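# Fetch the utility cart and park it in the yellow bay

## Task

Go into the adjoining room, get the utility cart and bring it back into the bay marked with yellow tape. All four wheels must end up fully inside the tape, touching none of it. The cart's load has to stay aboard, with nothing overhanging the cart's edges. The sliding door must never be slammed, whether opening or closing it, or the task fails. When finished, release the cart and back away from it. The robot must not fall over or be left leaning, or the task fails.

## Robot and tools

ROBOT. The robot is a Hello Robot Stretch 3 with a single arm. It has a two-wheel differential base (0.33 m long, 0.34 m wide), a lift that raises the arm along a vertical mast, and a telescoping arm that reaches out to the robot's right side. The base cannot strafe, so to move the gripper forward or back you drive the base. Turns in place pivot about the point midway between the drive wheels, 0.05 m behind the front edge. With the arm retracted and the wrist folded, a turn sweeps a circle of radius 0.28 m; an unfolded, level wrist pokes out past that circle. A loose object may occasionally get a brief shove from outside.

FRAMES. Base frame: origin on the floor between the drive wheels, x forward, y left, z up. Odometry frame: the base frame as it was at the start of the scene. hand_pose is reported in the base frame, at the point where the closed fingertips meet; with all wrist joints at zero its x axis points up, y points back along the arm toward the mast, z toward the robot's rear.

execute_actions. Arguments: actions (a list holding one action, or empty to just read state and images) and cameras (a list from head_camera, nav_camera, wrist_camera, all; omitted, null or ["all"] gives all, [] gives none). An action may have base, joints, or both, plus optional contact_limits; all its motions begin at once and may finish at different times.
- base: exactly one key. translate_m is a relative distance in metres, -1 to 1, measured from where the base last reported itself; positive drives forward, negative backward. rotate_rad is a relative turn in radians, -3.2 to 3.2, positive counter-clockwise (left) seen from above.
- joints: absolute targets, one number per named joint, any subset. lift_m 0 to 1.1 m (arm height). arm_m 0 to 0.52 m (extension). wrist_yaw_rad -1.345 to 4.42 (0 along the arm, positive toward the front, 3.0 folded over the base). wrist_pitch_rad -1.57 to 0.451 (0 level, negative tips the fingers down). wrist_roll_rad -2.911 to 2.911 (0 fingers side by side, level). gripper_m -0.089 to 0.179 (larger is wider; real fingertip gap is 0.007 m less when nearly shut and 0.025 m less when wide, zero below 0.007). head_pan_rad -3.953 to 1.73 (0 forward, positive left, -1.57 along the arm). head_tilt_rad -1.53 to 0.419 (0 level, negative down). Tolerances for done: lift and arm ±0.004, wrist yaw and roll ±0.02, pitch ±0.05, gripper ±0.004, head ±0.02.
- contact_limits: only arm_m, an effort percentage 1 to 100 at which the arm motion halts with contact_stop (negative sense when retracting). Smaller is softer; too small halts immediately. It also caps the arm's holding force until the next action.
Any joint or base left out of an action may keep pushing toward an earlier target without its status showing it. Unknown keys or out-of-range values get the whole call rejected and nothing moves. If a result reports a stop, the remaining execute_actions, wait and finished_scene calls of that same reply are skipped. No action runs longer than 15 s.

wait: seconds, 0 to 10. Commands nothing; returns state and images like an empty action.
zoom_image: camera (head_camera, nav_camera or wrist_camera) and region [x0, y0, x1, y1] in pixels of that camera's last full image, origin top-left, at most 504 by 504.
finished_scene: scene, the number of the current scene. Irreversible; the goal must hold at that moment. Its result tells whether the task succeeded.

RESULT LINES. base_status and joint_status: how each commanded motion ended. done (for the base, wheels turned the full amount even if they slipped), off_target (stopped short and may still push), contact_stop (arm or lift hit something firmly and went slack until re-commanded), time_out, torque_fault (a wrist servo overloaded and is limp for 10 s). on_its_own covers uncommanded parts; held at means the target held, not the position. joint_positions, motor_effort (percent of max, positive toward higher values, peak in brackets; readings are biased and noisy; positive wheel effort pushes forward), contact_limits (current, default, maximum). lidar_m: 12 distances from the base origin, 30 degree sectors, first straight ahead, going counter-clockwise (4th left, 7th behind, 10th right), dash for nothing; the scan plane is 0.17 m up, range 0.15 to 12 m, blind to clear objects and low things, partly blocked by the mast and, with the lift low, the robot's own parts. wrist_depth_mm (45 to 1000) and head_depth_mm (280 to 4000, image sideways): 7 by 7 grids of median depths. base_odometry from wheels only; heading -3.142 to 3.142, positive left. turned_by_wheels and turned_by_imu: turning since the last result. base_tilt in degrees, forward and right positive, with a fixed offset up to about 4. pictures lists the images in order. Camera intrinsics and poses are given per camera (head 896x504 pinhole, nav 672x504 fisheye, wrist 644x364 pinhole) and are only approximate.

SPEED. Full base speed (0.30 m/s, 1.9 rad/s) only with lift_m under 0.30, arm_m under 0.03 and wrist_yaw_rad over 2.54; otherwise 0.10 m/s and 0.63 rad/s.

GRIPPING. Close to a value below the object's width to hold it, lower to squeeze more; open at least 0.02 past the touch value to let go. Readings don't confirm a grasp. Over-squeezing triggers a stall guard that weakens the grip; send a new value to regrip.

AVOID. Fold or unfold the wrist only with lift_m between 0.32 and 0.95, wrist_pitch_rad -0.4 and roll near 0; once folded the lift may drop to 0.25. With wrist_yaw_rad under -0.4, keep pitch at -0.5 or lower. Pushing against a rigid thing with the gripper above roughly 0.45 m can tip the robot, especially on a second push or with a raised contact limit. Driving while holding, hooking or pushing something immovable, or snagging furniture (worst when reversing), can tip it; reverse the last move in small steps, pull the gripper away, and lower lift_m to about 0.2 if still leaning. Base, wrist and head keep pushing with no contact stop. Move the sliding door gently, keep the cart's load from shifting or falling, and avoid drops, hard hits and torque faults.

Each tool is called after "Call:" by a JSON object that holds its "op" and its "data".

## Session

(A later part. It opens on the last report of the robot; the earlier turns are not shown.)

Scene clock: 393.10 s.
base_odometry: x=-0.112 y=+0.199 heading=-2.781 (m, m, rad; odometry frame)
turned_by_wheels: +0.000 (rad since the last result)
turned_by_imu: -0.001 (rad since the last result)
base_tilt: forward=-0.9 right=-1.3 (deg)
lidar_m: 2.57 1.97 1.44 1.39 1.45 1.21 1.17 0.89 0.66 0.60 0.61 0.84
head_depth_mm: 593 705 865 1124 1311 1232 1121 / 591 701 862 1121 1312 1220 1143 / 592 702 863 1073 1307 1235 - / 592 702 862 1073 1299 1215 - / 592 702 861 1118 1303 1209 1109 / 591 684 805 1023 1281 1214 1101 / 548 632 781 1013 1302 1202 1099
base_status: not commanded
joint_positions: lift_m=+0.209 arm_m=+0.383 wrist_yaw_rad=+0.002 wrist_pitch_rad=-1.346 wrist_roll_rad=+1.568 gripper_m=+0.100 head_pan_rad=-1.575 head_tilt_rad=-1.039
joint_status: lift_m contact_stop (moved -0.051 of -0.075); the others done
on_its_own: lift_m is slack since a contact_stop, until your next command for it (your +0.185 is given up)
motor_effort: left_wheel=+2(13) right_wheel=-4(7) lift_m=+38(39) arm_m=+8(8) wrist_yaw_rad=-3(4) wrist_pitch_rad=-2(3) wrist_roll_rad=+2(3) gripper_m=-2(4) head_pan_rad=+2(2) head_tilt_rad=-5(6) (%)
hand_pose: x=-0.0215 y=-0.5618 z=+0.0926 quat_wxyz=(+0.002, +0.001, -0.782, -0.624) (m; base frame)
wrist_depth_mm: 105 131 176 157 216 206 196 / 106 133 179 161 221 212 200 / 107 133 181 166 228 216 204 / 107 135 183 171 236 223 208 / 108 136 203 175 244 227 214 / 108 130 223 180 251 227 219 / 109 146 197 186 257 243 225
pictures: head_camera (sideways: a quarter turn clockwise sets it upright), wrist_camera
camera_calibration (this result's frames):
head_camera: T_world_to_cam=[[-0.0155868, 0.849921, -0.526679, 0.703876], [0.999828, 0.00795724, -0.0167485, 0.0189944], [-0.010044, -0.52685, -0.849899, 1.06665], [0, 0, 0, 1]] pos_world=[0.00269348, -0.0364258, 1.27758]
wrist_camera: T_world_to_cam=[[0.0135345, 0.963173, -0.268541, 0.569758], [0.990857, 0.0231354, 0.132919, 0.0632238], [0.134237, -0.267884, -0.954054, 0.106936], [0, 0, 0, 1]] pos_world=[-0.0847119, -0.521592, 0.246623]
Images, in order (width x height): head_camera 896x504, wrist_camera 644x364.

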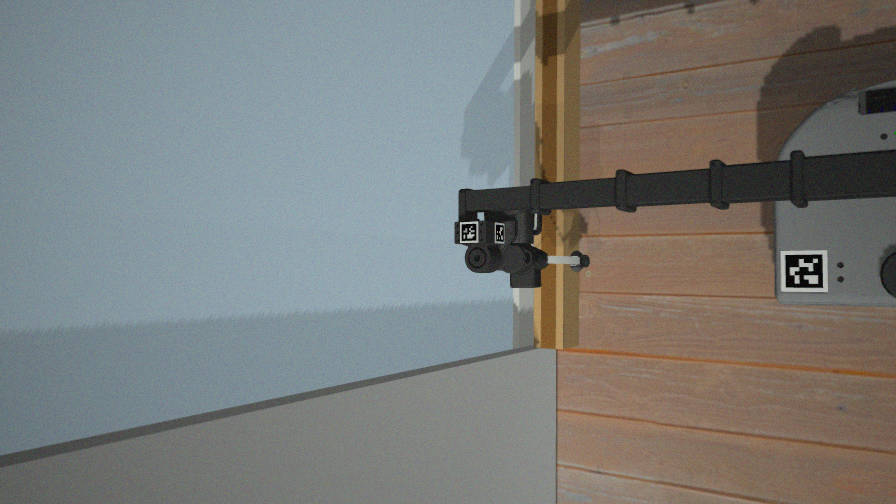

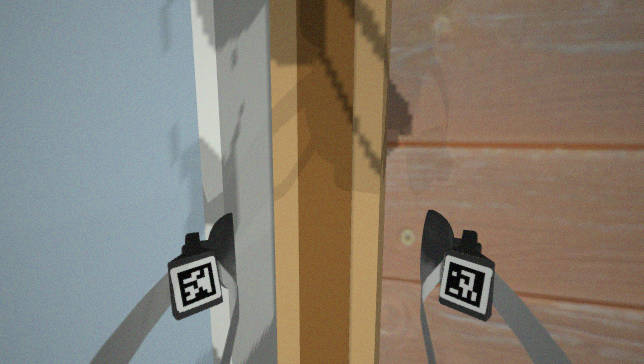

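Call:
{"op": "execute_actions", "data": {"actions": [{"joints": {"arm_m": 0.374, "lift_m": 0.22}}], "cameras": []}}

Call:
{"op": "execute_actions", "data": {"actions": [{"joints": {"lift_m": 0.19}}], "cameras": ["wrist_camera"]}}

Scene clock: 402.60 s.
base_odometry: x=-0.112 y=+0.199 heading=-2.781 (m, m, rad; odometry frame)
turned_by_wheels: +0.000 (rad since the last result)
turned_by_imu: +0.000 (rad since the last result)
base_tilt: forward=-1.0 right=-1.2 (deg)
lidar_m: 2.57 1.96 1.44 1.39 1.45 1.21 1.17 0.90 0.66 0.60 0.60 0.83
head_depth_mm: 592 702 867 1131 1318 1227 1115 / 591 703 864 1118 1308 1221 1141 / 591 700 862 1077 1306 1235 - / 591 700 863 1074 1307 1211 - / 590 701 861 1114 1293 1216 1108 / 591 683 804 1021 1295 1196 1103 / 546 636 776 1009 1286 1204 1104
base_status: not commanded
joint_positions: lift_m=+0.220 arm_m=+0.374 wrist_yaw_rad=+0.002 wrist_pitch_rad=-1.347 wrist_roll_rad=+1.568 gripper_m=+0.100 head_pan_rad=-1.575 head_tilt_rad=-1.039
joint_status: all done
motor_effort: left_wheel=+0(2) right_wheel=+0(4) lift_m=+52(54) arm_m=-4(6) wrist_yaw_rad=-2(3) wrist_pitch_rad=-1(2) wrist_roll_rad=+2(2) gripper_m=+0(1) head_pan_rad=+2(2) head_tilt_rad=-5(5) (%)
hand_pose: x=-0.0215 y=-0.5524 z=+0.1030 quat_wxyz=(+0.002, +0.001, -0.781, -0.624) (m; base frame)
wrist_depth_mm: 114 144 182 166 228 216 204 / 116 145 183 170 233 220 208 / 116 146 186 175 240 226 212 / 117 147 190 179 247 231 217 / 118 148 195 185 256 235 221 / 118 142 210 191 261 237 228 / 119 158 206 198 267 252 232
pictures: none
No camera images: the call's "cameras" was empty. Leave "cameras" out to get every camera's image.

Scene clock: 403.70 s.
base_odometry: x=-0.112 y=+0.199 heading=-2.781 (m, m, rad; odometry frame)
turned_by_wheels: +0.000 (rad since the last result)
turned_by_imu: +0.000 (rad since the last result)
base_tilt: forward=-1.0 right=-1.3 (deg)
lidar_m: 2.55 1.97 1.44 1.39 1.45 1.21 1.17 0.90 0.66 0.60 0.61 0.84
head_depth_mm: 595 702 865 1127 1313 1213 1115 / 594 703 866 1118 1314 1228 1141 / 593 701 865 1118 1311 1225 - / 593 701 864 1069 1305 1221 - / 592 700 862 1116 1301 1213 1110 / 590 681 807 1021 1295 1202 1106 / 548 633 777 1006 1299 1202 1099
base_status: not commanded
joint_positions: lift_m=+0.193 arm_m=+0.374 wrist_yaw_rad=+0.000 wrist_pitch_rad=-1.354 wrist_roll_rad=+1.568 gripper_m=+0.100 head_pan_rad=-1.575 head_tilt_rad=-1.039
joint_status: lift_m contact_stop (moved -0.027 of -0.030)
on_its_own: lift_m is slack since a contact_stop, until your next command for it
motor_effort: left_wheel=-2(2) right_wheel=+3(4) lift_m=+39(49) arm_m=+2(4) wrist_yaw_rad=+0(2) wrist_pitch_rad=+1(2) wrist_roll_rad=+1(2) gripper_m=-1(1) head_pan_rad=+1(2) head_tilt_rad=-5(4) (%)
hand_pose: x=-0.0215 y=-0.5502 z=+0.0762 quat_wxyz=(+0.001, +0.000, -0.779, -0.627) (m; base frame)
wrist_depth_mm: 116 145 162 143 205 194 183 / 117 146 164 147 210 198 187 / 118 148 165 151 216 203 191 / 118 149 167 154 222 208 195 / 119 150 168 159 231 213 200 / 120 144 173 164 236 215 205 / 120 161 182 169 239 227 210
pictures: wrist_camera
camera_calibration (this result's frames):
wrist_camera: T_world_to_cam=[[0.0158348, 0.965234, -0.260906, 0.554762], [0.990891, 0.0197512, 0.133209, 0.063313], [0.133731, -0.260639, -0.956129, 0.0985234], [0, 0, 0, 1]] pos_world=[-0.0846964, -0.511047, 0.230508]
Images, in order (width x height): wrist_camera 644x364.

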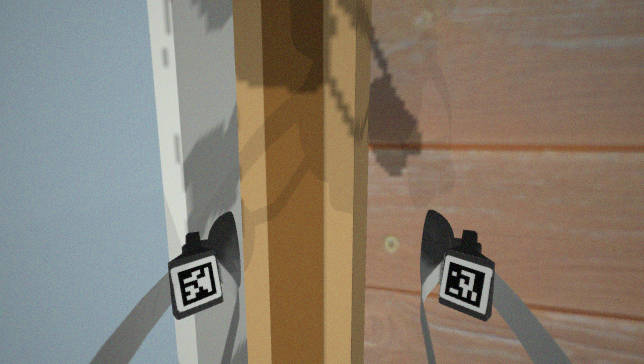

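The pad tip is in the gap. Pull a little, holding the lift.

Call:
{"op": "execute_actions", "data": {"actions": [{"joints": {"lift_m": 0.195, "arm_m": 0.355}}], "cameras": ["wrist_camera"]}}

Scene clock: 411.40 s.
base_odometry: x=-0.112 y=+0.199 heading=-2.781 (m, m, rad; odometry frame)
turned_by_wheels: +0.000 (rad since the last result)
turned_by_imu: +0.001 (rad since the last result)
base_tilt: forward=-1.0 right=-1.1 (deg)
lidar_m: 2.56 1.96 1.44 1.39 1.45 1.21 1.17 0.90 0.66 0.60 0.61 0.83
head_depth_mm: 593 705 863 1122 1315 1219 1118 / 592 701 859 1123 1311 1219 1145 / 594 704 862 1116 1319 1223 - / 592 699 865 1068 1308 1211 - / 589 701 862 1124 1305 1213 1110 / 591 681 807 1022 1300 1211 1100 / 547 631 777 1007 1290 1204 1098
base_status: not commanded
joint_positions: lift_m=+0.195 arm_m=+0.355 wrist_yaw_rad=+0.000 wrist_pitch_rad=-1.327 wrist_roll_rad=+1.568 gripper_m=+0.100 head_pan_rad=-1.575 head_tilt_rad=-1.039
joint_status: all done
motor_effort: left_wheel=+0(2) right_wheel=+0(3) lift_m=+52(53) arm_m=-6(6) wrist_yaw_rad=+1(0) wrist_pitch_rad=-7(8) wrist_roll_rad=+1(2) gripper_m=-3(2) head_pan_rad=+1(1) head_tilt_rad=-5(5) (%)
hand_pose: x=-0.0215 y=-0.5385 z=+0.0787 quat_wxyz=(+0.001, +0.000, -0.787, -0.616) (m; base frame)
wrist_depth_mm: 129 156 155 148 207 193 182 / 130 160 160 151 211 198 186 / 131 162 164 156 217 202 190 / 131 164 169 160 222 207 193 / 132 165 170 166 230 211 198 / 133 158 175 170 236 213 202 / 134 178 190 175 241 225 207
pictures: wrist_camera
camera_calibration (this result's frames):
wrist_camera: T_world_to_cam=[[0.0158483, 0.958078, -0.28607, 0.542224], [0.990892, 0.0232143, 0.132643, 0.0646576], [0.133723, -0.285567, -0.948984, 0.0899979], [0, 0, 0, 1]] pos_world=[-0.0846968, -0.495293, 0.231944]
Images, in order (width x height): wrist_camera 644x364.

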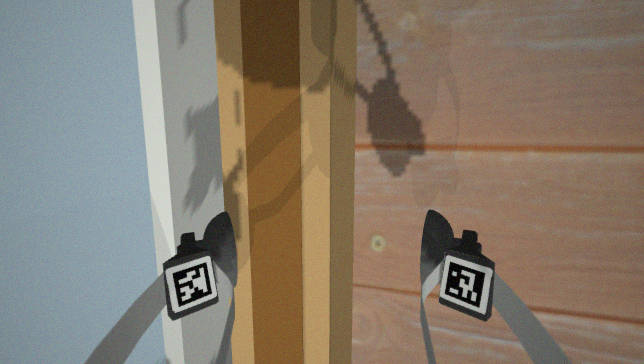

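Call:
{"op": "execute_actions", "data": {"actions": [{"joints": {"lift_m": 0.17, "arm_m": 0.366}}], "cameras": ["wrist_camera"]}}

Scene clock: 418.90 s.
base_odometry: x=-0.112 y=+0.199 heading=-2.781 (m, m, rad; odometry frame)
turned_by_wheels: +0.000 (rad since the last result)
turned_by_imu: +0.001 (rad since the last result)
base_tilt: forward=-1.1 right=-1.2 (deg)
lidar_m: 2.56 1.96 1.44 1.40 1.45 1.21 1.17 0.90 0.66 0.60 0.61 0.83
head_depth_mm: 591 703 862 1119 1313 1228 1118 / 592 703 865 1124 1313 1224 1139 / 593 701 861 1114 1315 1222 - / 592 700 865 1072 1307 1222 - / 591 701 861 1118 1305 1216 1112 / 593 680 807 1032 1293 1200 1099 / 543 631 775 1004 1292 1201 1097
base_status: not commanded
joint_positions: lift_m=+0.177 arm_m=+0.366 wrist_yaw_rad=+0.000 wrist_pitch_rad=-1.329 wrist_roll_rad=+1.569 gripper_m=+0.100 head_pan_rad=-1.575 head_tilt_rad=-1.039
joint_status: lift_m contact_stop (moved -0.018 of -0.025); the others done
on_its_own: lift_m is slack since a contact_stop, until your next command for it (your +0.170 is given up)
motor_effort: left_wheel=+0(1) right_wheel=-1(3) lift_m=+39(49) arm_m=+4(8) wrist_yaw_rad=+1(0) wrist_pitch_rad=-7(9) wrist_roll_rad=+1(1) gripper_m=-3(3) head_pan_rad=+2(2) head_tilt_rad=-5(5) (%)
hand_pose: x=-0.0216 y=-0.5483 z=+0.0608 quat_wxyz=(+0.001, +0.000, -0.787, -0.617) (m; base frame)
wrist_depth_mm: 120 139 136 127 191 178 167 / 120 142 140 130 194 183 170 / 121 144 144 134 200 187 175 / 122 149 148 138 205 190 178 / 122 152 151 141 212 195 183 / 123 147 154 146 218 197 187 / 124 163 174 150 222 209 192
pictures: wrist_camera
camera_calibration (this result's frames):
wrist_camera: T_world_to_cam=[[0.0163208, 0.958586, -0.284335, 0.546665], [0.990893, 0.0225084, 0.132761, 0.0668787], [0.133662, -0.283912, -0.949489, 0.0710939], [0, 0, 0, 1]] pos_world=[-0.0846942, -0.505347, 0.21406]
Images, in order (width x height): wrist_camera 644x364.

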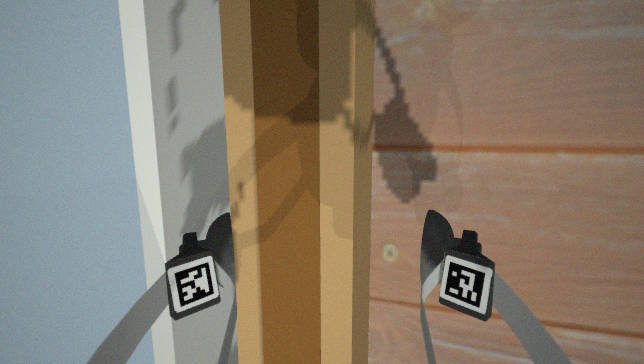

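Now the pad is well into the gap. Pull.

Call:
{"op": "execute_actions", "data": {"actions": [{"joints": {"lift_m": 0.178, "arm_m": 0.24}}], "cameras": ["wrist_camera", "nav_camera", "head_camera"]}}

Scene clock: 425.77 s.
base_odometry: x=-0.112 y=+0.199 heading=-2.781 (m, m, rad; odometry frame)
turned_by_wheels: +0.000 (rad since the last result)
turned_by_imu: +0.001 (rad since the last result)
base_tilt: forward=-1.0 right=-1.2 (deg)
lidar_m: 2.56 1.96 1.45 1.39 1.45 1.21 1.17 0.89 0.66 0.60 0.60 0.83
head_depth_mm: 595 702 865 1123 1311 1225 1119 / 593 704 862 1116 1297 1222 1144 / 592 703 858 1116 1350 1220 - / 594 700 862 1117 1360 1216 - / 591 700 862 1122 1312 1207 1114 / 590 684 806 1028 1305 1205 1109 / 546 633 776 1007 1283 1204 1103
base_status: not commanded
joint_positions: lift_m=+0.178 arm_m=+0.240 wrist_yaw_rad=+0.003 wrist_pitch_rad=-1.302 wrist_roll_rad=+1.567 gripper_m=+0.100 head_pan_rad=-1.575 head_tilt_rad=-1.039
joint_status: all done
motor_effort: left_wheel=+2(2) right_wheel=-2(5) lift_m=+47(50) arm_m=-7(8) wrist_yaw_rad=-4(6) wrist_pitch_rad=-16(20) wrist_roll_rad=+2(2) gripper_m=-5(8) head_pan_rad=+1(1) head_tilt_rad=-5(5) (%)
hand_pose: x=-0.0214 y=-0.4301 z=+0.0629 quat_wxyz=(+0.003, +0.002, -0.795, -0.606) (m; base frame)
wrist_depth_mm: 211 244 139 144 191 178 166 / 212 252 143 139 196 181 170 / 213 257 148 140 200 186 173 / 216 264 152 144 206 190 177 / 216 267 155 147 214 195 181 / 217 257 160 151 220 195 185 / 219 291 266 154 224 207 188
pictures: head_camera (sideways: a quarter turn clockwise sets it upright), nav_camera (sideways: a quarter turn counterclockwise sets it upright), wrist_camera
camera_calibration (this result's frames):
head_camera: T_world_to_cam=[[-0.0155868, 0.849921, -0.526679, 0.703876], [0.999828, 0.00795725, -0.0167485, 0.0189944], [-0.010044, -0.526849, -0.849899, 1.06665], [0, 0, 0, 1]] pos_world=[0.00269348, -0.0364258, 1.27758]
nav_camera: T_world_to_cam=[[-0.0401098, -0.856206, 0.515075, -0.621544], [-0.999194, 0.0336459, -0.0218796, 0.0822193], [0.00140327, -0.515537, -0.856866, 1.07216], [0, 0, 0, 1]] pos_world=[0.0557185, 0.0178009, 1.24064]
wrist_camera: T_world_to_cam=[[0.0113438, 0.950419, -0.310766, 0.432029], [0.990802, 0.0312269, 0.131668, 0.0675901], [0.134844, -0.309401, -0.941323, 0.0952392], [0, 0, 0, 1]] pos_world=[-0.0847117, -0.383252, 0.215011]
Images, in order (width x height): head_camera 896x504, nav_camera 672x504, wrist_camera 644x364.

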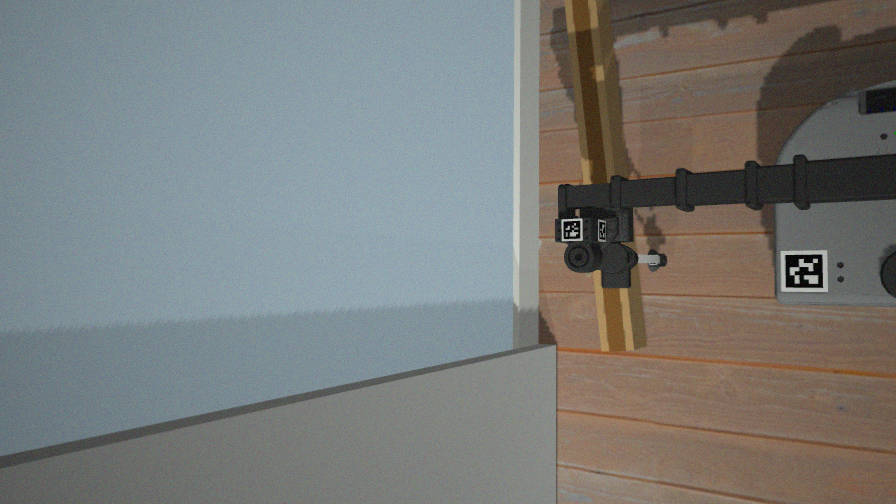

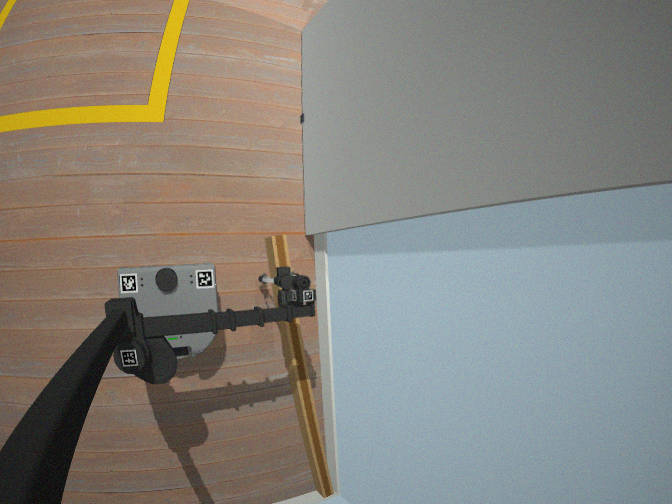

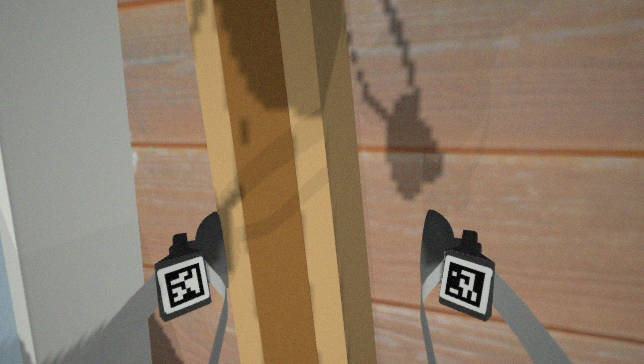

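Call:
{"op": "execute_actions", "data": {"actions": [{"joints": {"lift_m": 0.33, "arm_m": 0.255}}], "cameras": []}}

Call:
{"op": "execute_actions", "data": {"actions": [{"base": {"translate_m": 0.3}, "joints": {"arm_m": 0.0, "wrist_yaw_rad": 2.7, "wrist_pitch_rad": -0.4, "wrist_roll_rad": 0.0, "gripper_m": 0.0}}], "cameras": []}}

Call:
{"op": "execute_actions", "data": {"actions": [{"base": {"translate_m": 0.05}, "joints": {"lift_m": 0.285}}], "cameras": []}}

Call:
{"op": "execute_actions", "data": {"actions": [{"base": {"translate_m": 1.0}, "joints": {"head_tilt_rad": -0.85}}], "cameras": ["head_camera", "nav_camera"]}}

Scene clock: 447.60 s.
base_odometry: x=-0.112 y=+0.199 heading=-2.781 (m, m, rad; odometry frame)
turned_by_wheels: +0.000 (rad since the last result)
turned_by_imu: +0.001 (rad since the last result)
base_tilt: forward=-1.0 right=-1.2 (deg)
lidar_m: 2.56 1.97 1.44 1.39 1.45 1.21 1.17 0.90 0.66 0.60 0.61 0.83
head_depth_mm: 593 707 867 1126 1314 1223 1120 / 593 705 868 1119 1322 1208 1130 / 593 702 865 1120 1320 1231 - / 590 700 861 1116 1240 1212 - / 590 701 855 1114 1314 1212 1104 / 592 679 805 1030 1298 1208 1104 / 546 633 777 998 1291 1205 1103
base_status: not commanded
joint_positions: lift_m=+0.330 arm_m=+0.255 wrist_yaw_rad=+0.002 wrist_pitch_rad=-1.347 wrist_roll_rad=+1.567 gripper_m=+0.100 head_pan_rad=-1.575 head_tilt_rad=-1.039
joint_status: all done
motor_effort: left_wheel=+1(2) right_wheel=-1(2) lift_m=+52(54) arm_m=+5(6) wrist_yaw_rad=-3(4) wrist_pitch_rad=-1(16) wrist_roll_rad=+2(2) gripper_m=+0(7) head_pan_rad=+2(2) head_tilt_rad=-5(4) (%)
hand_pose: x=-0.0215 y=-0.4327 z=+0.2130 quat_wxyz=(+0.002, +0.002, -0.781, -0.624) (m; base frame)
wrist_depth_mm: 222 287 369 276 328 310 294 / 223 291 380 282 337 319 300 / 224 295 389 288 348 326 307 / 227 295 400 296 352 332 311 / 227 298 415 305 366 338 322 / 229 286 424 410 375 342 328 / 231 319 384 415 378 362 335
pictures: none
No camera images: the call's "cameras" was empty. Leave "cameras" out to get every camera's image.

Scene clock: 451.83 s.
base_odometry: x=-0.393 y=+0.093 heading=-2.781 (m, m, rad; odometry frame)
turned_by_wheels: +0.000 (rad since the last result)
turned_by_imu: +0.000 (rad since the last result)
base_tilt: forward=-1.0 right=-1.2 (deg)
lidar_m: 2.31 1.95 1.44 1.39 1.45 1.52 1.47 0.90 0.66 0.58 0.61 0.84
head_depth_mm: 597 707 866 1131 1334 1223 1118 / 539 673 868 1125 1332 1225 1133 / 538 638 786 1065 1324 1229 - / 538 638 784 1016 1298 1247 - / 538 637 786 1011 1303 1220 1101 / 537 638 779 1011 1296 1210 1102 / 537 634 780 1012 1279 1205 1104
base_status: done
joint_positions: lift_m=+0.330 arm_m=+0.000 wrist_yaw_rad=+2.698 wrist_pitch_rad=-0.418 wrist_roll_rad=+0.005 gripper_m=+0.000 head_pan_rad=-1.575 head_tilt_rad=-1.039
joint_status: all done
motor_effort: left_wheel=-1(5) right_wheel=+0(4) lift_m=+51(51) arm_m=-5(4) wrist_yaw_rad=+2(4) wrist_pitch_rad=+6(6) wrist_roll_rad=-2(3) gripper_m=-2(80) head_pan_rad=+1(1) head_tilt_rad=-5(5) (%)
hand_pose: x=+0.0750 y=+0.0574 z=+0.3422 quat_wxyz=(+0.295, +0.708, -0.009, +0.641) (m; base frame)
wrist_depth_mm: - - - - - - - / - - - - - - - / - - - - - - - / - 871 827 824 820 805 787 / - 681 666 715 652 635 632 / - 564 555 - 545 523 523 / 486 - - 478 465 468 457
pictures: none
No camera images: the call's "cameras" was empty. Leave "cameras" out to get every camera's image.

Scene clock: 453.37 s.
base_odometry: x=-0.440 y=+0.075 heading=-2.781 (m, m, rad; odometry frame)
turned_by_wheels: +0.000 (rad since the last result)
turned_by_imu: +0.000 (rad since the last result)
base_tilt: forward=-1.0 right=-1.1 (deg)
lidar_m: 2.26 1.95 1.44 1.39 1.45 1.57 1.52 0.90 0.61 0.59 0.61 0.84
head_depth_mm: 539 689 870 1132 1326 1221 1112 / 540 639 812 1124 1333 1227 1139 / 539 641 788 1017 1306 1227 - / 540 639 783 1020 1303 1238 - / 538 638 783 1017 1303 1225 1108 / 539 638 782 1011 1296 1208 1101 / 537 636 780 1013 1288 1206 1102
base_status: done
joint_positions: lift_m=+0.285 arm_m=+0.000 wrist_yaw_rad=+2.699 wrist_pitch_rad=-0.417 wrist_roll_rad=+0.005 gripper_m=+0.000 head_pan_rad=-1.575 head_tilt_rad=-1.039
joint_status: all done
motor_effort: left_wheel=+0(7) right_wheel=+0(5) lift_m=+26(47) arm_m=-5(4) wrist_yaw_rad=+1(2) wrist_pitch_rad=+5(6) wrist_roll_rad=-2(3) gripper_m=-2(2) head_pan_rad=+1(2) head_tilt_rad=-5(5) (%)
hand_pose: x=+0.0749 y=+0.0575 z=+0.2982 quat_wxyz=(+0.295, +0.708, -0.009, +0.641) (m; base frame)
wrist_depth_mm: - - - - - - - / - - - - - - - / - - - 993 965 958 911 / - 777 758 742 731 725 688 / - 619 597 643 582 579 568 / - 521 519 - 488 483 477 / 440 - - 427 421 418 413
pictures: none
No camera images: the call's "cameras" was empty. Leave "cameras" out to get every camera's image.

Scene clock: 458.47 s.
base_odometry: x=-1.375 y=-0.277 heading=-2.781 (m, m, rad; odometry frame)
turned_by_wheels: +0.000 (rad since the last result)
turned_by_imu: +0.001 (rad since the last result)
base_tilt: forward=-1.0 right=-1.3 (deg)
lidar_m: 1.26 1.30 1.43 1.38 1.44 1.98 2.47 0.84 0.62 0.61 0.71 0.93
head_depth_mm: 504 575 643 811 1022 1250 1158 / 2925 612 688 809 1011 1246 1148 / 3028 2561 2134 1720 1136 1259 1144 / 2053 2112 1997 1758 1480 1294 1147 / 2058 2119 2027 1735 1479 1289 1147 / 3021 2541 2090 1734 1477 1282 1140 / 3061 2643 2060 1647 1159 1262 1142
base_status: done
joint_positions: lift_m=+0.285 arm_m=+0.000 wrist_yaw_rad=+2.699 wrist_pitch_rad=-0.417 wrist_roll_rad=+0.005 gripper_m=+0.000 head_pan_rad=-1.575 head_tilt_rad=-0.853
joint_status: all done
motor_effort: left_wheel=+0(10) right_wheel=+0(7) lift_m=+27(27) arm_m=-4(5) wrist_yaw_rad=+1(2) wrist_pitch_rad=+5(5) wrist_roll_rad=-2(2) gripper_m=-2(2) head_pan_rad=+2(2) head_tilt_rad=+1(14) (%)
hand_pose: x=+0.0749 y=+0.0576 z=+0.2983 quat_wxyz=(+0.295, +0.708, -0.009, +0.641) (m; base frame)
wrist_depth_mm: - - - - - - - / - - - - - - - / - - - 997 969 950 921 / - 786 751 738 729 713 692 / - 626 603 636 592 574 565 / - 525 516 - 489 481 475 / 443 - - 428 421 416 408
pictures: head_camera (sideways: a quarter turn clockwise sets it upright), nav_camera (sideways: a quarter turn counterclockwise sets it upright)
camera_calibration (this result's frames):
head_camera: T_world_to_cam=[[-0.0160766, 0.738013, -0.674595, 0.896595], [0.999814, 0.00464776, -0.0187423, 0.0215945], [-0.0106967, -0.674771, -0.73795, 0.921101], [0, 0, 0, 1]] pos_world=[0.00267646, -0.0402665, 1.28497]
nav_camera: T_world_to_cam=[[-0.0396289, -0.746329, 0.664397, -0.816091], [-0.999214, 0.0291043, -0.0269062, 0.0887695], [0.000744045, -0.664941, -0.746895, 0.929187], [0, 0, 0, 1]] pos_world=[0.0556675, 0.00619883, 1.2386]
Images, in order (width x height): head_camera 896x504, nav_camera 672x504.

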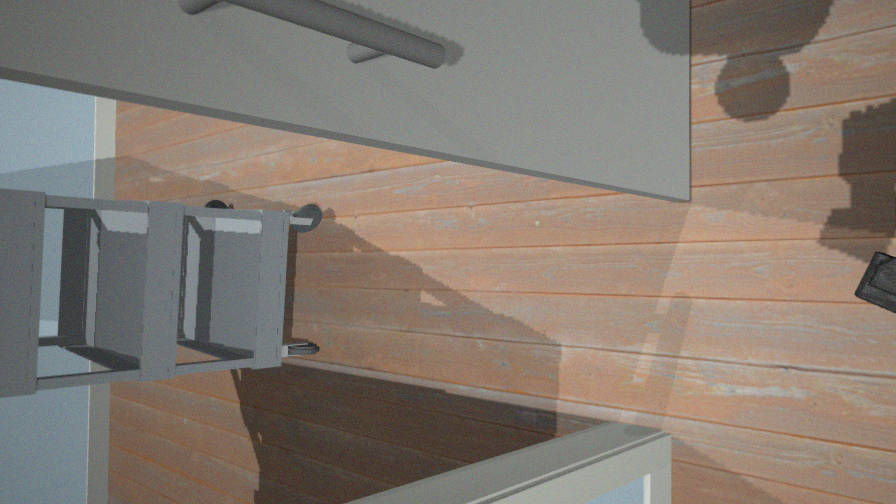

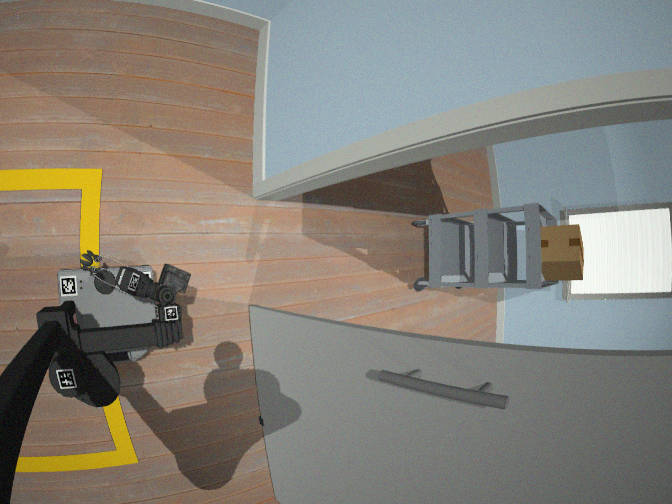

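Call:
{"op": "execute_actions", "data": {"actions": [{"base": {"translate_m": 0.03}, "joints": {"arm_m": 0.49}, "contact_limits": {"arm_m": 15}}], "cameras": ["head_camera"]}}

Scene clock: 472.60 s.
base_odometry: x=-1.403 y=-0.288 heading=-2.781 (m, m, rad; odometry frame)
turned_by_wheels: +0.000 (rad since the last result)
turned_by_imu: +0.001 (rad since the last result)
base_tilt: forward=-1.0 right=-1.2 (deg)
lidar_m: 1.23 1.27 1.43 1.38 1.44 1.98 2.47 0.84 0.62 1.77 0.70 0.93
head_depth_mm: 523 576 675 813 1012 1257 1156 / 3044 2671 722 829 1017 1250 1154 / 2968 2494 2060 1758 1269 1272 1159 / 2088 2093 1984 1739 1445 1289 1147 / 2075 1872 1994 1732 1481 1296 1143 / 2956 2594 2096 1714 1477 1291 1139 / 3058 2592 2075 967 1121 1271 1141
base_status: done
joint_positions: lift_m=+0.285 arm_m=+0.490 wrist_yaw_rad=+2.699 wrist_pitch_rad=-0.417 wrist_roll_rad=+0.005 gripper_m=+0.000 head_pan_rad=-1.575 head_tilt_rad=-0.853
joint_status: all done
motor_effort: left_wheel=+0(10) right_wheel=+0(6) lift_m=+27(27) arm_m=+3(4) wrist_yaw_rad=+1(1) wrist_pitch_rad=+5(5) wrist_roll_rad=-2(2) gripper_m=-2(2) head_pan_rad=+1(2) head_tilt_rad=+1(1) (%)
contact_limits: arm_m 15 (drawing in: default 29, maximum 47; extending or still: default 39, maximum 64)
hand_pose: x=+0.0749 y=-0.4318 z=+0.2983 quat_wxyz=(+0.295, +0.708, -0.009, +0.641) (m; base frame)
wrist_depth_mm: - - - - - - 959 / - - - - - - - / - - - - 979 941 917 / - - 760 757 739 709 693 / - - 603 641 587 575 560 / 500 - 495 - 486 482 475 / 440 438 431 424 422 413 410
pictures: head_camera (sideways: a quarter turn clockwise sets it upright)
camera_calibration (this result's frames):
head_camera: T_world_to_cam=[[-0.0160771, 0.737947, -0.674667, 0.896688], [0.999814, 0.00464619, -0.0187432, 0.0215957], [-0.0106969, -0.674842, -0.737885, 0.921017], [0, 0, 0, 1]] pos_world=[0.00267646, -0.0402681, 1.28497]
Images, in order (width x height): head_camera 896x504.

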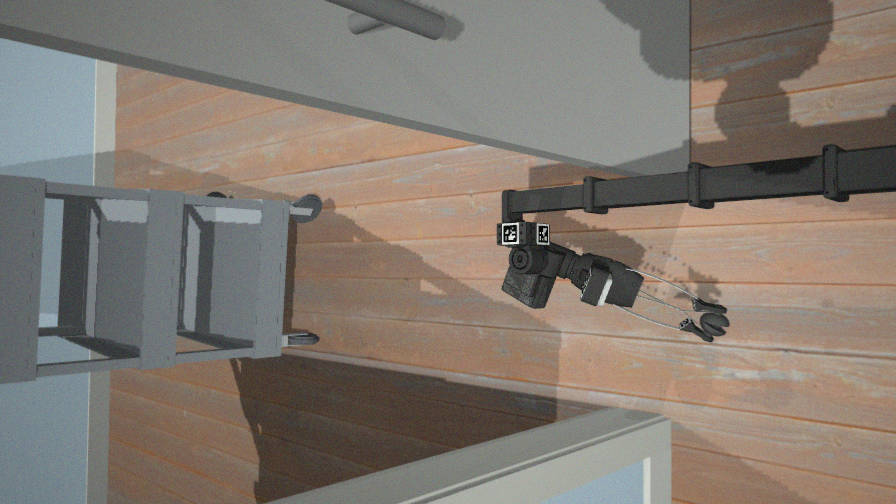

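Call:
{"op": "execute_actions", "data": {"actions": [{"base": {"translate_m": -0.045}, "joints": {"arm_m": 0.49}}], "cameras": []}}

Call:
{"op": "execute_actions", "data": {"actions": [{"base": {"translate_m": -0.33}, "joints": {"head_pan_rad": -2.0, "head_tilt_rad": -0.3}}], "cameras": ["head_camera", "nav_camera"]}}

Scene clock: 496.27 s.
base_odometry: x=-1.361 y=-0.272 heading=-2.781 (m, m, rad; odometry frame)
turned_by_wheels: +0.000 (rad since the last result)
turned_by_imu: +0.001 (rad since the last result)
base_tilt: forward=-1.0 right=-1.2 (deg)
lidar_m: 1.27 1.32 1.43 1.38 1.44 1.98 2.46 0.84 0.61 0.61 0.72 0.93
head_depth_mm: 503 564 642 806 1021 1256 1157 / 531 588 671 807 1013 1254 1152 / 2992 2589 2102 1672 1013 1272 1159 / 2091 2079 1980 1732 1459 1295 1141 / 2064 2091 2006 1734 1480 1281 1149 / 3001 2511 2094 1722 1468 1282 1141 / 3011 2637 2103 1689 1160 1256 1141
base_status: done
joint_positions: lift_m=+0.285 arm_m=+0.490 wrist_yaw_rad=+2.699 wrist_pitch_rad=-0.417 wrist_roll_rad=+0.005 gripper_m=+0.000 head_pan_rad=-1.575 head_tilt_rad=-0.853
joint_status: all done
motor_effort: left_wheel=+0(5) right_wheel=+0(6) lift_m=+27(27) arm_m=+4(5) wrist_yaw_rad=+2(0) wrist_pitch_rad=+5(5) wrist_roll_rad=-2(2) gripper_m=-2(2) head_pan_rad=+1(2) head_tilt_rad=+1(1) (%)
hand_pose: x=+0.0749 y=-0.4318 z=+0.2983 quat_wxyz=(+0.295, +0.708, -0.009, +0.641) (m; base frame)
wrist_depth_mm: - - - - - - - / - - - - - - - / - - - - 963 945 920 / - - 761 747 735 726 703 / - - 597 639 589 575 560 / 503 - 491 - 487 482 469 / 443 438 430 427 417 415 409
pictures: none
No camera images: the call's "cameras" was empty. Leave "cameras" out to get every camera's image.

Scene clock: 500.53 s.
base_odometry: x=-1.053 y=-0.155 heading=-2.781 (m, m, rad; odometry frame)
turned_by_wheels: +0.000 (rad since the last result)
turned_by_imu: +0.002 (rad since the last result)
base_tilt: forward=-1.0 right=-1.3 (deg)
lidar_m: 1.60 1.66 1.43 1.39 1.45 1.99 2.17 0.83 0.61 0.60 0.92 0.92
head_depth_mm: 622 656 699 743 798 858 927 / 591 622 662 704 751 798 862 / 564 593 624 663 704 751 804 / 537 566 596 628 665 707 753 / 515 540 568 598 615 655 706 / 495 517 543 569 600 637 680 / 2493 2960 3151 3215 2780 2030 1592
base_status: done
joint_positions: lift_m=+0.285 arm_m=+0.490 wrist_yaw_rad=+2.700 wrist_pitch_rad=-0.417 wrist_roll_rad=+0.005 gripper_m=+0.000 head_pan_rad=-1.993 head_tilt_rad=-0.310
joint_status: all done
motor_effort: left_wheel=+8(44) right_wheel=-13(87) lift_m=+27(27) arm_m=+3(4) wrist_yaw_rad=+0(1) wrist_pitch_rad=+5(5) wrist_roll_rad=-2(2) gripper_m=-3(2) head_pan_rad=-3(28) head_tilt_rad=+3(28) (%)
hand_pose: x=+0.0748 y=-0.4318 z=+0.2983 quat_wxyz=(+0.295, +0.708, -0.009, +0.641) (m; base frame)
wrist_depth_mm: - - - - - - - / - - - - - - - / - - - 978 987 973 915 / - - 765 737 730 711 706 / - - 603 645 586 573 574 / 505 - 501 - 486 482 475 / 439 437 428 425 424 419 412
pictures: head_camera (sideways: a quarter turn clockwise sets it upright), nav_camera (sideways: a quarter turn counterclockwise sets it upright)
camera_calibration (this result's frames):
head_camera: T_world_to_cam=[[0.0983237, 0.266092, -0.95892, 1.26665], [0.911228, -0.411382, -0.0207213, 0.0247256], [-0.399996, -0.871757, -0.282919, 0.331446], [0, 0, 0, 1]] pos_world=[-0.0144952, -0.0379329, 1.3089]
nav_camera: T_world_to_cam=[[-0.154268, -0.254779, 0.954615, -1.19381], [-0.908645, 0.416032, -0.0358036, 0.0998231], [-0.388028, -0.872929, -0.295684, 0.344508], [0, 0, 0, 1]] pos_world=[0.0402162, -0.0449556, 1.24507]
Images, in order (width x height): head_camera 896x504, nav_camera 672x504.

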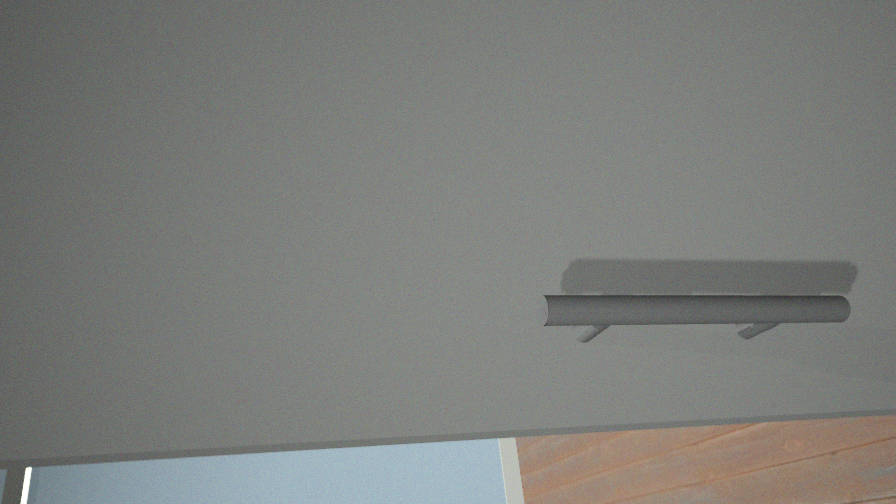

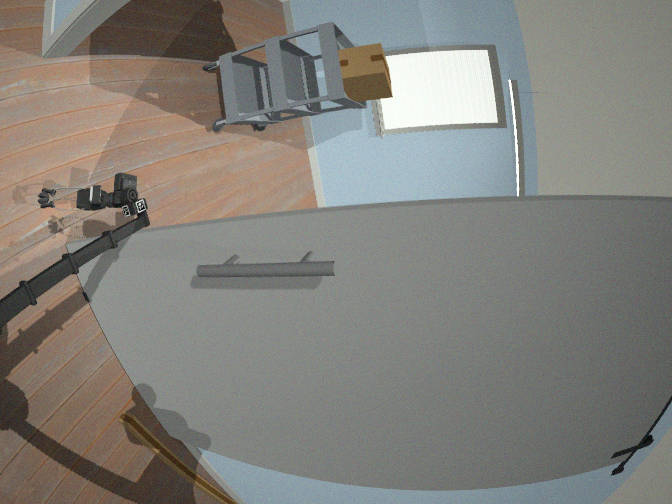

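Call:
{"op": "zoom_image", "data": {"camera": "nav_camera", "region": [560, 380, 672, 504]}}

Region (560, 380, 672, 504) of nav_camera's 672x504 image, scaled by 4.065, with more detail than that image has; it fills the left 455 columns of this view, and the rest is white.

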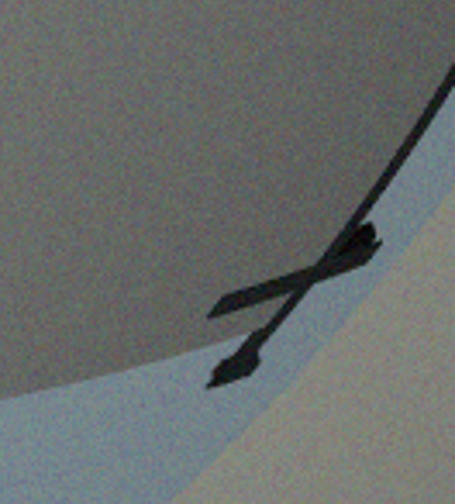

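Call:
{"op": "execute_actions", "data": {"actions": [{"base": {"translate_m": -0.08}, "joints": {"head_pan_rad": -1.35, "head_tilt_rad": -0.5}}], "cameras": ["head_camera", "nav_camera"]}}

Scene clock: 518.70 s.
base_odometry: x=-0.978 y=-0.127 heading=-2.780 (m, m, rad; odometry frame)
turned_by_wheels: +0.001 (rad since the last result)
turned_by_imu: +0.002 (rad since the last result)
base_tilt: forward=-1.0 right=-1.2 (deg)
lidar_m: 1.68 1.75 1.44 1.39 1.44 2.00 2.10 0.83 0.61 0.60 1.04 0.98
head_depth_mm: 2774 3009 3280 2926 2047 717 784 / 2830 3042 3292 2914 2131 1674 1404 / 2926 3068 3376 2585 2128 1649 1433 / 2902 2017 1950 2210 2041 1669 1367 / 3006 3207 2161 2187 2084 1647 1359 / 3060 3299 3581 2690 2097 1639 1352 / 2990 3208 3336 2869 2084 1641 1352
base_status: done
joint_positions: lift_m=+0.285 arm_m=+0.490 wrist_yaw_rad=+2.700 wrist_pitch_rad=-0.417 wrist_roll_rad=+0.005 gripper_m=+0.000 head_pan_rad=-1.357 head_tilt_rad=-0.494
joint_status: all done
on_its_own: right_wheel is at rest, and its effort (-23) is outside its rest range (-18 to +18)
motor_effort: left_wheel=+14(27) right_wheel=-23(56) lift_m=+27(27) arm_m=+3(4) wrist_yaw_rad=+1(1) wrist_pitch_rad=+5(5) wrist_roll_rad=-2(2) gripper_m=-2(2) head_pan_rad=+2(30) head_tilt_rad=-3(15) (%)
hand_pose: x=+0.0748 y=-0.4318 z=+0.2983 quat_wxyz=(+0.295, +0.708, -0.009, +0.641) (m; base frame)
wrist_depth_mm: - - - - - - - / - - - - - - - / - - - - 974 957 905 / - - 761 750 732 714 705 / - - 603 636 584 578 560 / 507 - 500 - 489 483 476 / 443 436 430 424 419 415 410
pictures: head_camera (sideways: a quarter turn clockwise sets it upright), nav_camera (sideways: a quarter turn counterclockwise sets it upright)
camera_calibration (this result's frames):
head_camera: T_world_to_cam=[[-0.115007, 0.439051, -0.891071, 1.1794], [0.976665, 0.213765, -0.0207273, 0.0243293], [0.18138, -0.872662, -0.45339, 0.549746], [0, 0, 0, 1]] pos_world=[0.0121645, -0.0432731, 1.30068]
nav_camera: T_world_to_cam=[[0.0630631, -0.462189, 0.884536, -1.10368], [-0.979518, -0.198485, -0.0338777, 0.0977398], [0.191225, -0.864283, -0.46524, 0.561627], [0, 0, 0, 1]] pos_world=[0.0579424, -0.00530476, 1.24085]
Images, in order (width x height): head_camera 896x504, nav_camera 672x504.

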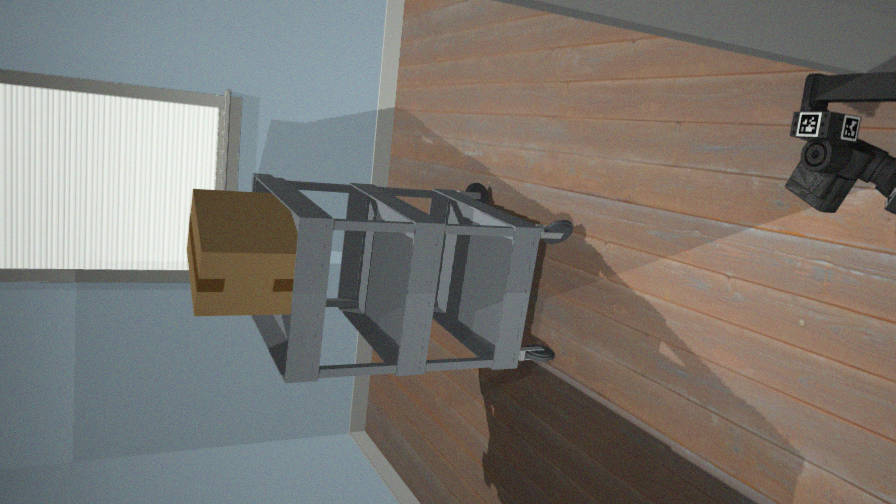

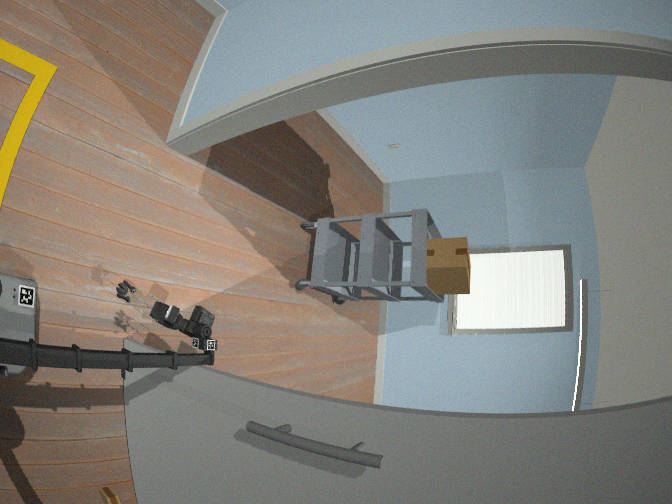

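Call:
{"op": "execute_actions", "data": {"actions": [{"base": {"translate_m": 0.03}, "joints": {"head_pan_rad": -1.6, "head_tilt_rad": -0.85}}], "cameras": ["head_camera"]}}

Scene clock: 524.87 s.
base_odometry: x=-1.006 y=-0.138 heading=-2.780 (m, m, rad; odometry frame)
turned_by_wheels: +0.000 (rad since the last result)
turned_by_imu: +0.000 (rad since the last result)
base_tilt: forward=-0.9 right=-1.2 (deg)
lidar_m: 1.65 1.72 1.43 1.38 1.44 1.99 2.13 0.83 0.61 0.61 1.00 0.96
head_depth_mm: 498 560 635 796 998 1258 1160 / 2930 606 677 796 988 1259 1157 / 3058 2773 2162 1724 1024 1248 1171 / 2975 2721 2145 1760 1472 1300 1152 / 2977 2508 2070 1752 1500 1304 1150 / 1652 1939 2061 1746 1489 1298 1143 / 2009 2125 2008 1728 1478 1292 1143
base_status: done
joint_positions: lift_m=+0.285 arm_m=+0.490 wrist_yaw_rad=+2.700 wrist_pitch_rad=-0.417 wrist_roll_rad=+0.005 gripper_m=+0.000 head_pan_rad=-1.593 head_tilt_rad=-0.839
joint_status: all done
motor_effort: left_wheel=+0(15) right_wheel=+1(18) lift_m=+27(27) arm_m=+3(3) wrist_yaw_rad=+2(2) wrist_pitch_rad=+5(5) wrist_roll_rad=-2(2) gripper_m=-3(2) head_pan_rad=-2(20) head_tilt_rad=-5(25) (%)
hand_pose: x=+0.0748 y=-0.4318 z=+0.2983 quat_wxyz=(+0.295, +0.708, -0.009, +0.641) (m; base frame)
wrist_depth_mm: - - - - - - - / - - - - - - - / - - - - 996 939 917 / - - 757 737 733 712 703 / - - 607 639 587 573 568 / 501 - 503 - 484 482 475 / 446 437 430 429 420 417 409
pictures: head_camera (sideways: a quarter turn clockwise sets it upright)
camera_calibration (this result's frames):
head_camera: T_world_to_cam=[[-0.00315163, 0.728696, -0.68483, 0.909853], [0.999732, -0.0134072, -0.0188668, 0.0217574], [-0.0229298, -0.684706, -0.728459, 0.908833], [0, 0, 0, 1]] pos_world=[0.0019553, -0.0404312, 1.28555]
Images, in order (width x height): head_camera 896x504.

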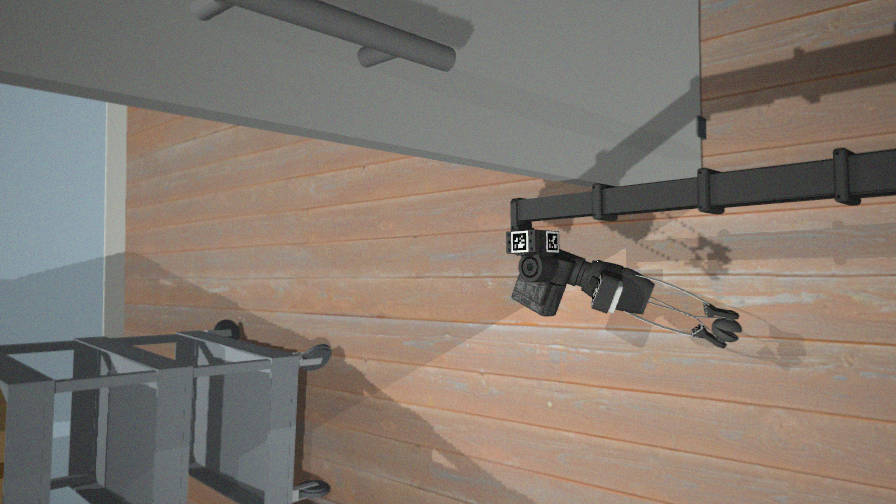

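Call:
{"op": "execute_actions", "data": {"actions": [{"base": {"translate_m": 0.30}, "joints": {"arm_m": 0.0, "head_pan_rad": 0.0, "head_tilt_rad": -0.7}}], "cameras": []}}

Call:
{"op": "execute_actions", "data": {"actions": [{"base": {"rotate_rad": -1.39}}], "cameras": ["nav_camera"]}}

Call:
{"op": "execute_actions", "data": {"actions": [{"base": {"translate_m": 1.0}}], "cameras": ["head_camera", "nav_camera"]}}

Scene clock: 603.83 s.
base_odometry: x=-1.287 y=-0.244 heading=-2.780 (m, m, rad; odometry frame)
turned_by_wheels: +0.000 (rad since the last result)
turned_by_imu: +0.000 (rad since the last result)
base_tilt: forward=-1.0 right=-1.2 (deg)
lidar_m: 1.35 1.41 1.43 1.38 1.44 1.98 2.43 0.83 0.74 1.76 0.76 0.93
head_depth_mm: 1149 1275 1440 1651 1642 1419 1212 / 1143 1275 1444 1656 1685 1400 1220 / 1134 1282 1435 1656 1670 1406 1213 / 1141 1273 1430 1660 1654 1402 1207 / 1138 1274 1425 1636 1665 1403 1209 / 1133 1256 1429 1641 1648 1401 1202 / 1141 1262 1422 1633 1664 1385 1199
base_status: done
joint_positions: lift_m=+0.285 arm_m=+0.000 wrist_yaw_rad=+2.700 wrist_pitch_rad=-0.417 wrist_roll_rad=+0.005 gripper_m=+0.000 head_pan_rad=-0.007 head_tilt_rad=-0.704
joint_status: all done
motor_effort: left_wheel=-1(4) right_wheel=+0(6) lift_m=+27(27) arm_m=-4(5) wrist_yaw_rad=+0(0) wrist_pitch_rad=+5(5) wrist_roll_rad=-2(2) gripper_m=-2(2) head_pan_rad=+2(32) head_tilt_rad=+1(14) (%)
hand_pose: x=+0.0748 y=+0.0576 z=+0.2983 quat_wxyz=(+0.295, +0.708, -0.009, +0.641) (m; base frame)
wrist_depth_mm: - - - - - - - / - - - - - - - / - - - - 951 961 909 / - 780 765 745 718 718 708 / - 624 602 644 589 579 566 / - 527 516 - 492 485 474 / 443 - - 428 423 417 417
pictures: none
No camera images: the call's "cameras" was empty. Leave "cameras" out to get every camera's image.

Scene clock: 606.03 s.
base_odometry: x=-1.287 y=-0.244 heading=+2.113 (m, m, rad; odometry frame)
turned_by_wheels: -1.390 (rad since the last result)
turned_by_imu: -1.383 (rad since the last result)
base_tilt: forward=-1.0 right=-1.3 (deg)
lidar_m: 1.76 0.76 1.17 1.35 1.51 1.39 1.38 1.54 2.44 1.35 0.74 3.43
head_depth_mm: 2842 3155 2689 2079 1682 1417 1209 / 1818 3083 2498 2077 1667 1412 1215 / 1724 2083 2172 1996 1661 1402 1214 / 2844 2052 2066 2058 1652 1406 1209 / 2993 3281 2661 2072 1661 1398 1207 / 3033 3311 2669 2032 1663 1341 1201 / 2687 2796 2498 937 1018 1189 1200
base_status: done
joint_positions: lift_m=+0.285 arm_m=+0.000 wrist_yaw_rad=+2.700 wrist_pitch_rad=-0.417 wrist_roll_rad=+0.005 gripper_m=+0.000 head_pan_rad=-0.007 head_tilt_rad=-0.704
joint_status: not commanded
motor_effort: left_wheel=+3(14) right_wheel=-3(8) lift_m=+27(27) arm_m=-5(4) wrist_yaw_rad=+1(1) wrist_pitch_rad=+5(5) wrist_roll_rad=-2(2) gripper_m=-2(2) head_pan_rad=+2(2) head_tilt_rad=+1(1) (%)
hand_pose: x=+0.0748 y=+0.0576 z=+0.2983 quat_wxyz=(+0.295, +0.708, -0.009, +0.641) (m; base frame)
wrist_depth_mm: - - - - - 769 547 / - - - - - 796 596 / - - - 983 968 808 652 / - 778 762 741 727 716 686 / - 618 596 643 584 579 568 / - 520 522 - 491 485 475 / 442 - - 425 417 415 411
pictures: nav_camera (sideways: a quarter turn counterclockwise sets it upright)
camera_calibration (this result's frames):
nav_camera: T_world_to_cam=[[0.639392, -0.0407849, 0.767798, -0.954989], [-0.02738, -0.999167, -0.030274, 0.0872313], [0.768393, -0.00166535, -0.639976, 0.785441], [0, 0, 0, 1]] pos_world=[0.0094733, 0.0495175, 1.23854]
Images, in order (width x height): nav_camera 672x504.

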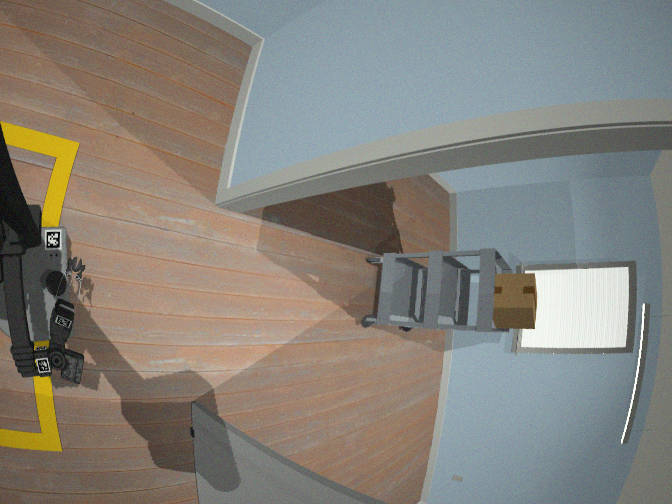

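Scene clock: 611.13 s.
base_odometry: x=-1.803 y=+0.613 heading=+2.113 (m, m, rad; odometry frame)
turned_by_wheels: +0.000 (rad since the last result)
turned_by_imu: +0.001 (rad since the last result)
base_tilt: forward=-1.0 right=-1.2 (deg)
lidar_m: 0.79 1.40 1.16 0.51 0.32 0.39 2.37 2.65 0.74 2.62 2.92 0.79
head_depth_mm: 1923 880 975 1197 1103 1349 1217 / 1949 922 991 1233 1167 1317 1218 / 2011 996 1034 1259 1157 1341 1215 / 2093 2282 996 1224 1206 1339 1210 / 2148 2361 2548 1969 1649 1397 1205 / 2131 2433 2610 2027 1657 1398 1203 / 2186 2359 2422 2028 1649 1384 1198
base_status: done
joint_positions: lift_m=+0.285 arm_m=+0.000 wrist_yaw_rad=+2.700 wrist_pitch_rad=-0.417 wrist_roll_rad=+0.005 gripper_m=+0.000 head_pan_rad=-0.007 head_tilt_rad=-0.704
joint_status: not commanded
motor_effort: left_wheel=+3(13) right_wheel=-4(8) lift_m=+27(27) arm_m=-4(4) wrist_yaw_rad=+1(0) wrist_pitch_rad=+5(5) wrist_roll_rad=-2(2) gripper_m=-2(3) head_pan_rad=+2(2) head_tilt_rad=+1(1) (%)
hand_pose: x=+0.0748 y=+0.0576 z=+0.2983 quat_wxyz=(+0.295, +0.708, -0.009, +0.641) (m; base frame)
wrist_depth_mm: 416 746 - - - - - / 417 699 - - - - - / 427 649 - 985 975 950 908 / - 610 764 751 727 716 703 / - 563 606 643 591 582 572 / - 519 521 - 484 485 476 / 353 - - 425 421 414 411
pictures: head_camera (sideways: a quarter turn clockwise sets it upright), nav_camera (sideways: a quarter turn counterclockwise sets it upright)
camera_calibration (this result's frames):
head_camera: T_world_to_cam=[[-0.629469, -0.0149647, -0.776882, 1.03364], [0.00076671, 0.999802, -0.01988, 0.0291735], [0.777025, -0.0131095, -0.629333, 0.775022], [0, 0, 0, 1]] pos_world=[0.0484122, -0.00353948, 1.29135]
nav_camera: T_world_to_cam=[[0.639066, -0.0407715, 0.76807, -0.955342], [-0.0273498, -0.999167, -0.0302827, 0.0872424], [0.768665, -0.00165388, -0.639649, 0.785015], [0, 0, 0, 1]] pos_world=[0.00949937, 0.0495174, 1.23855]
Images, in order (width x height): head_camera 896x504, nav_camera 672x504.

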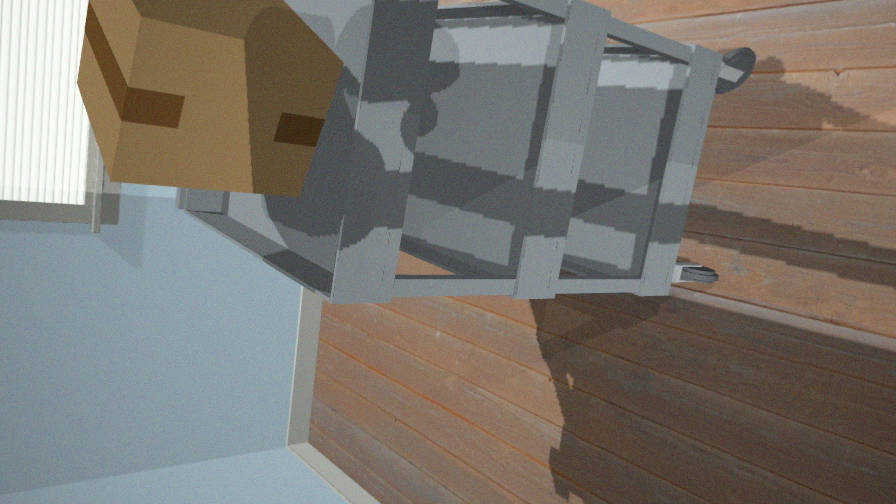

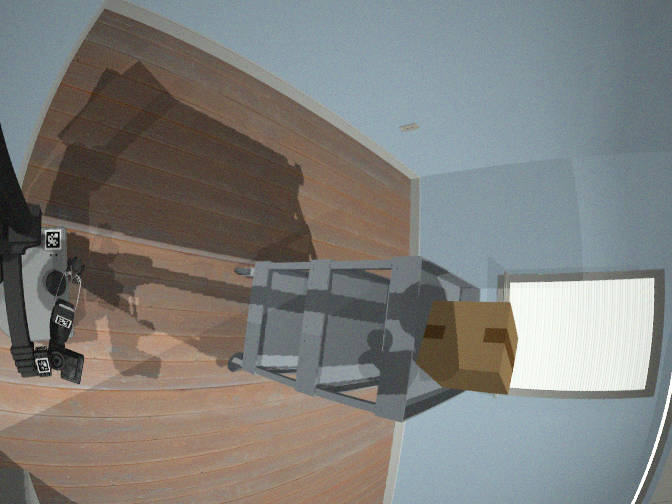

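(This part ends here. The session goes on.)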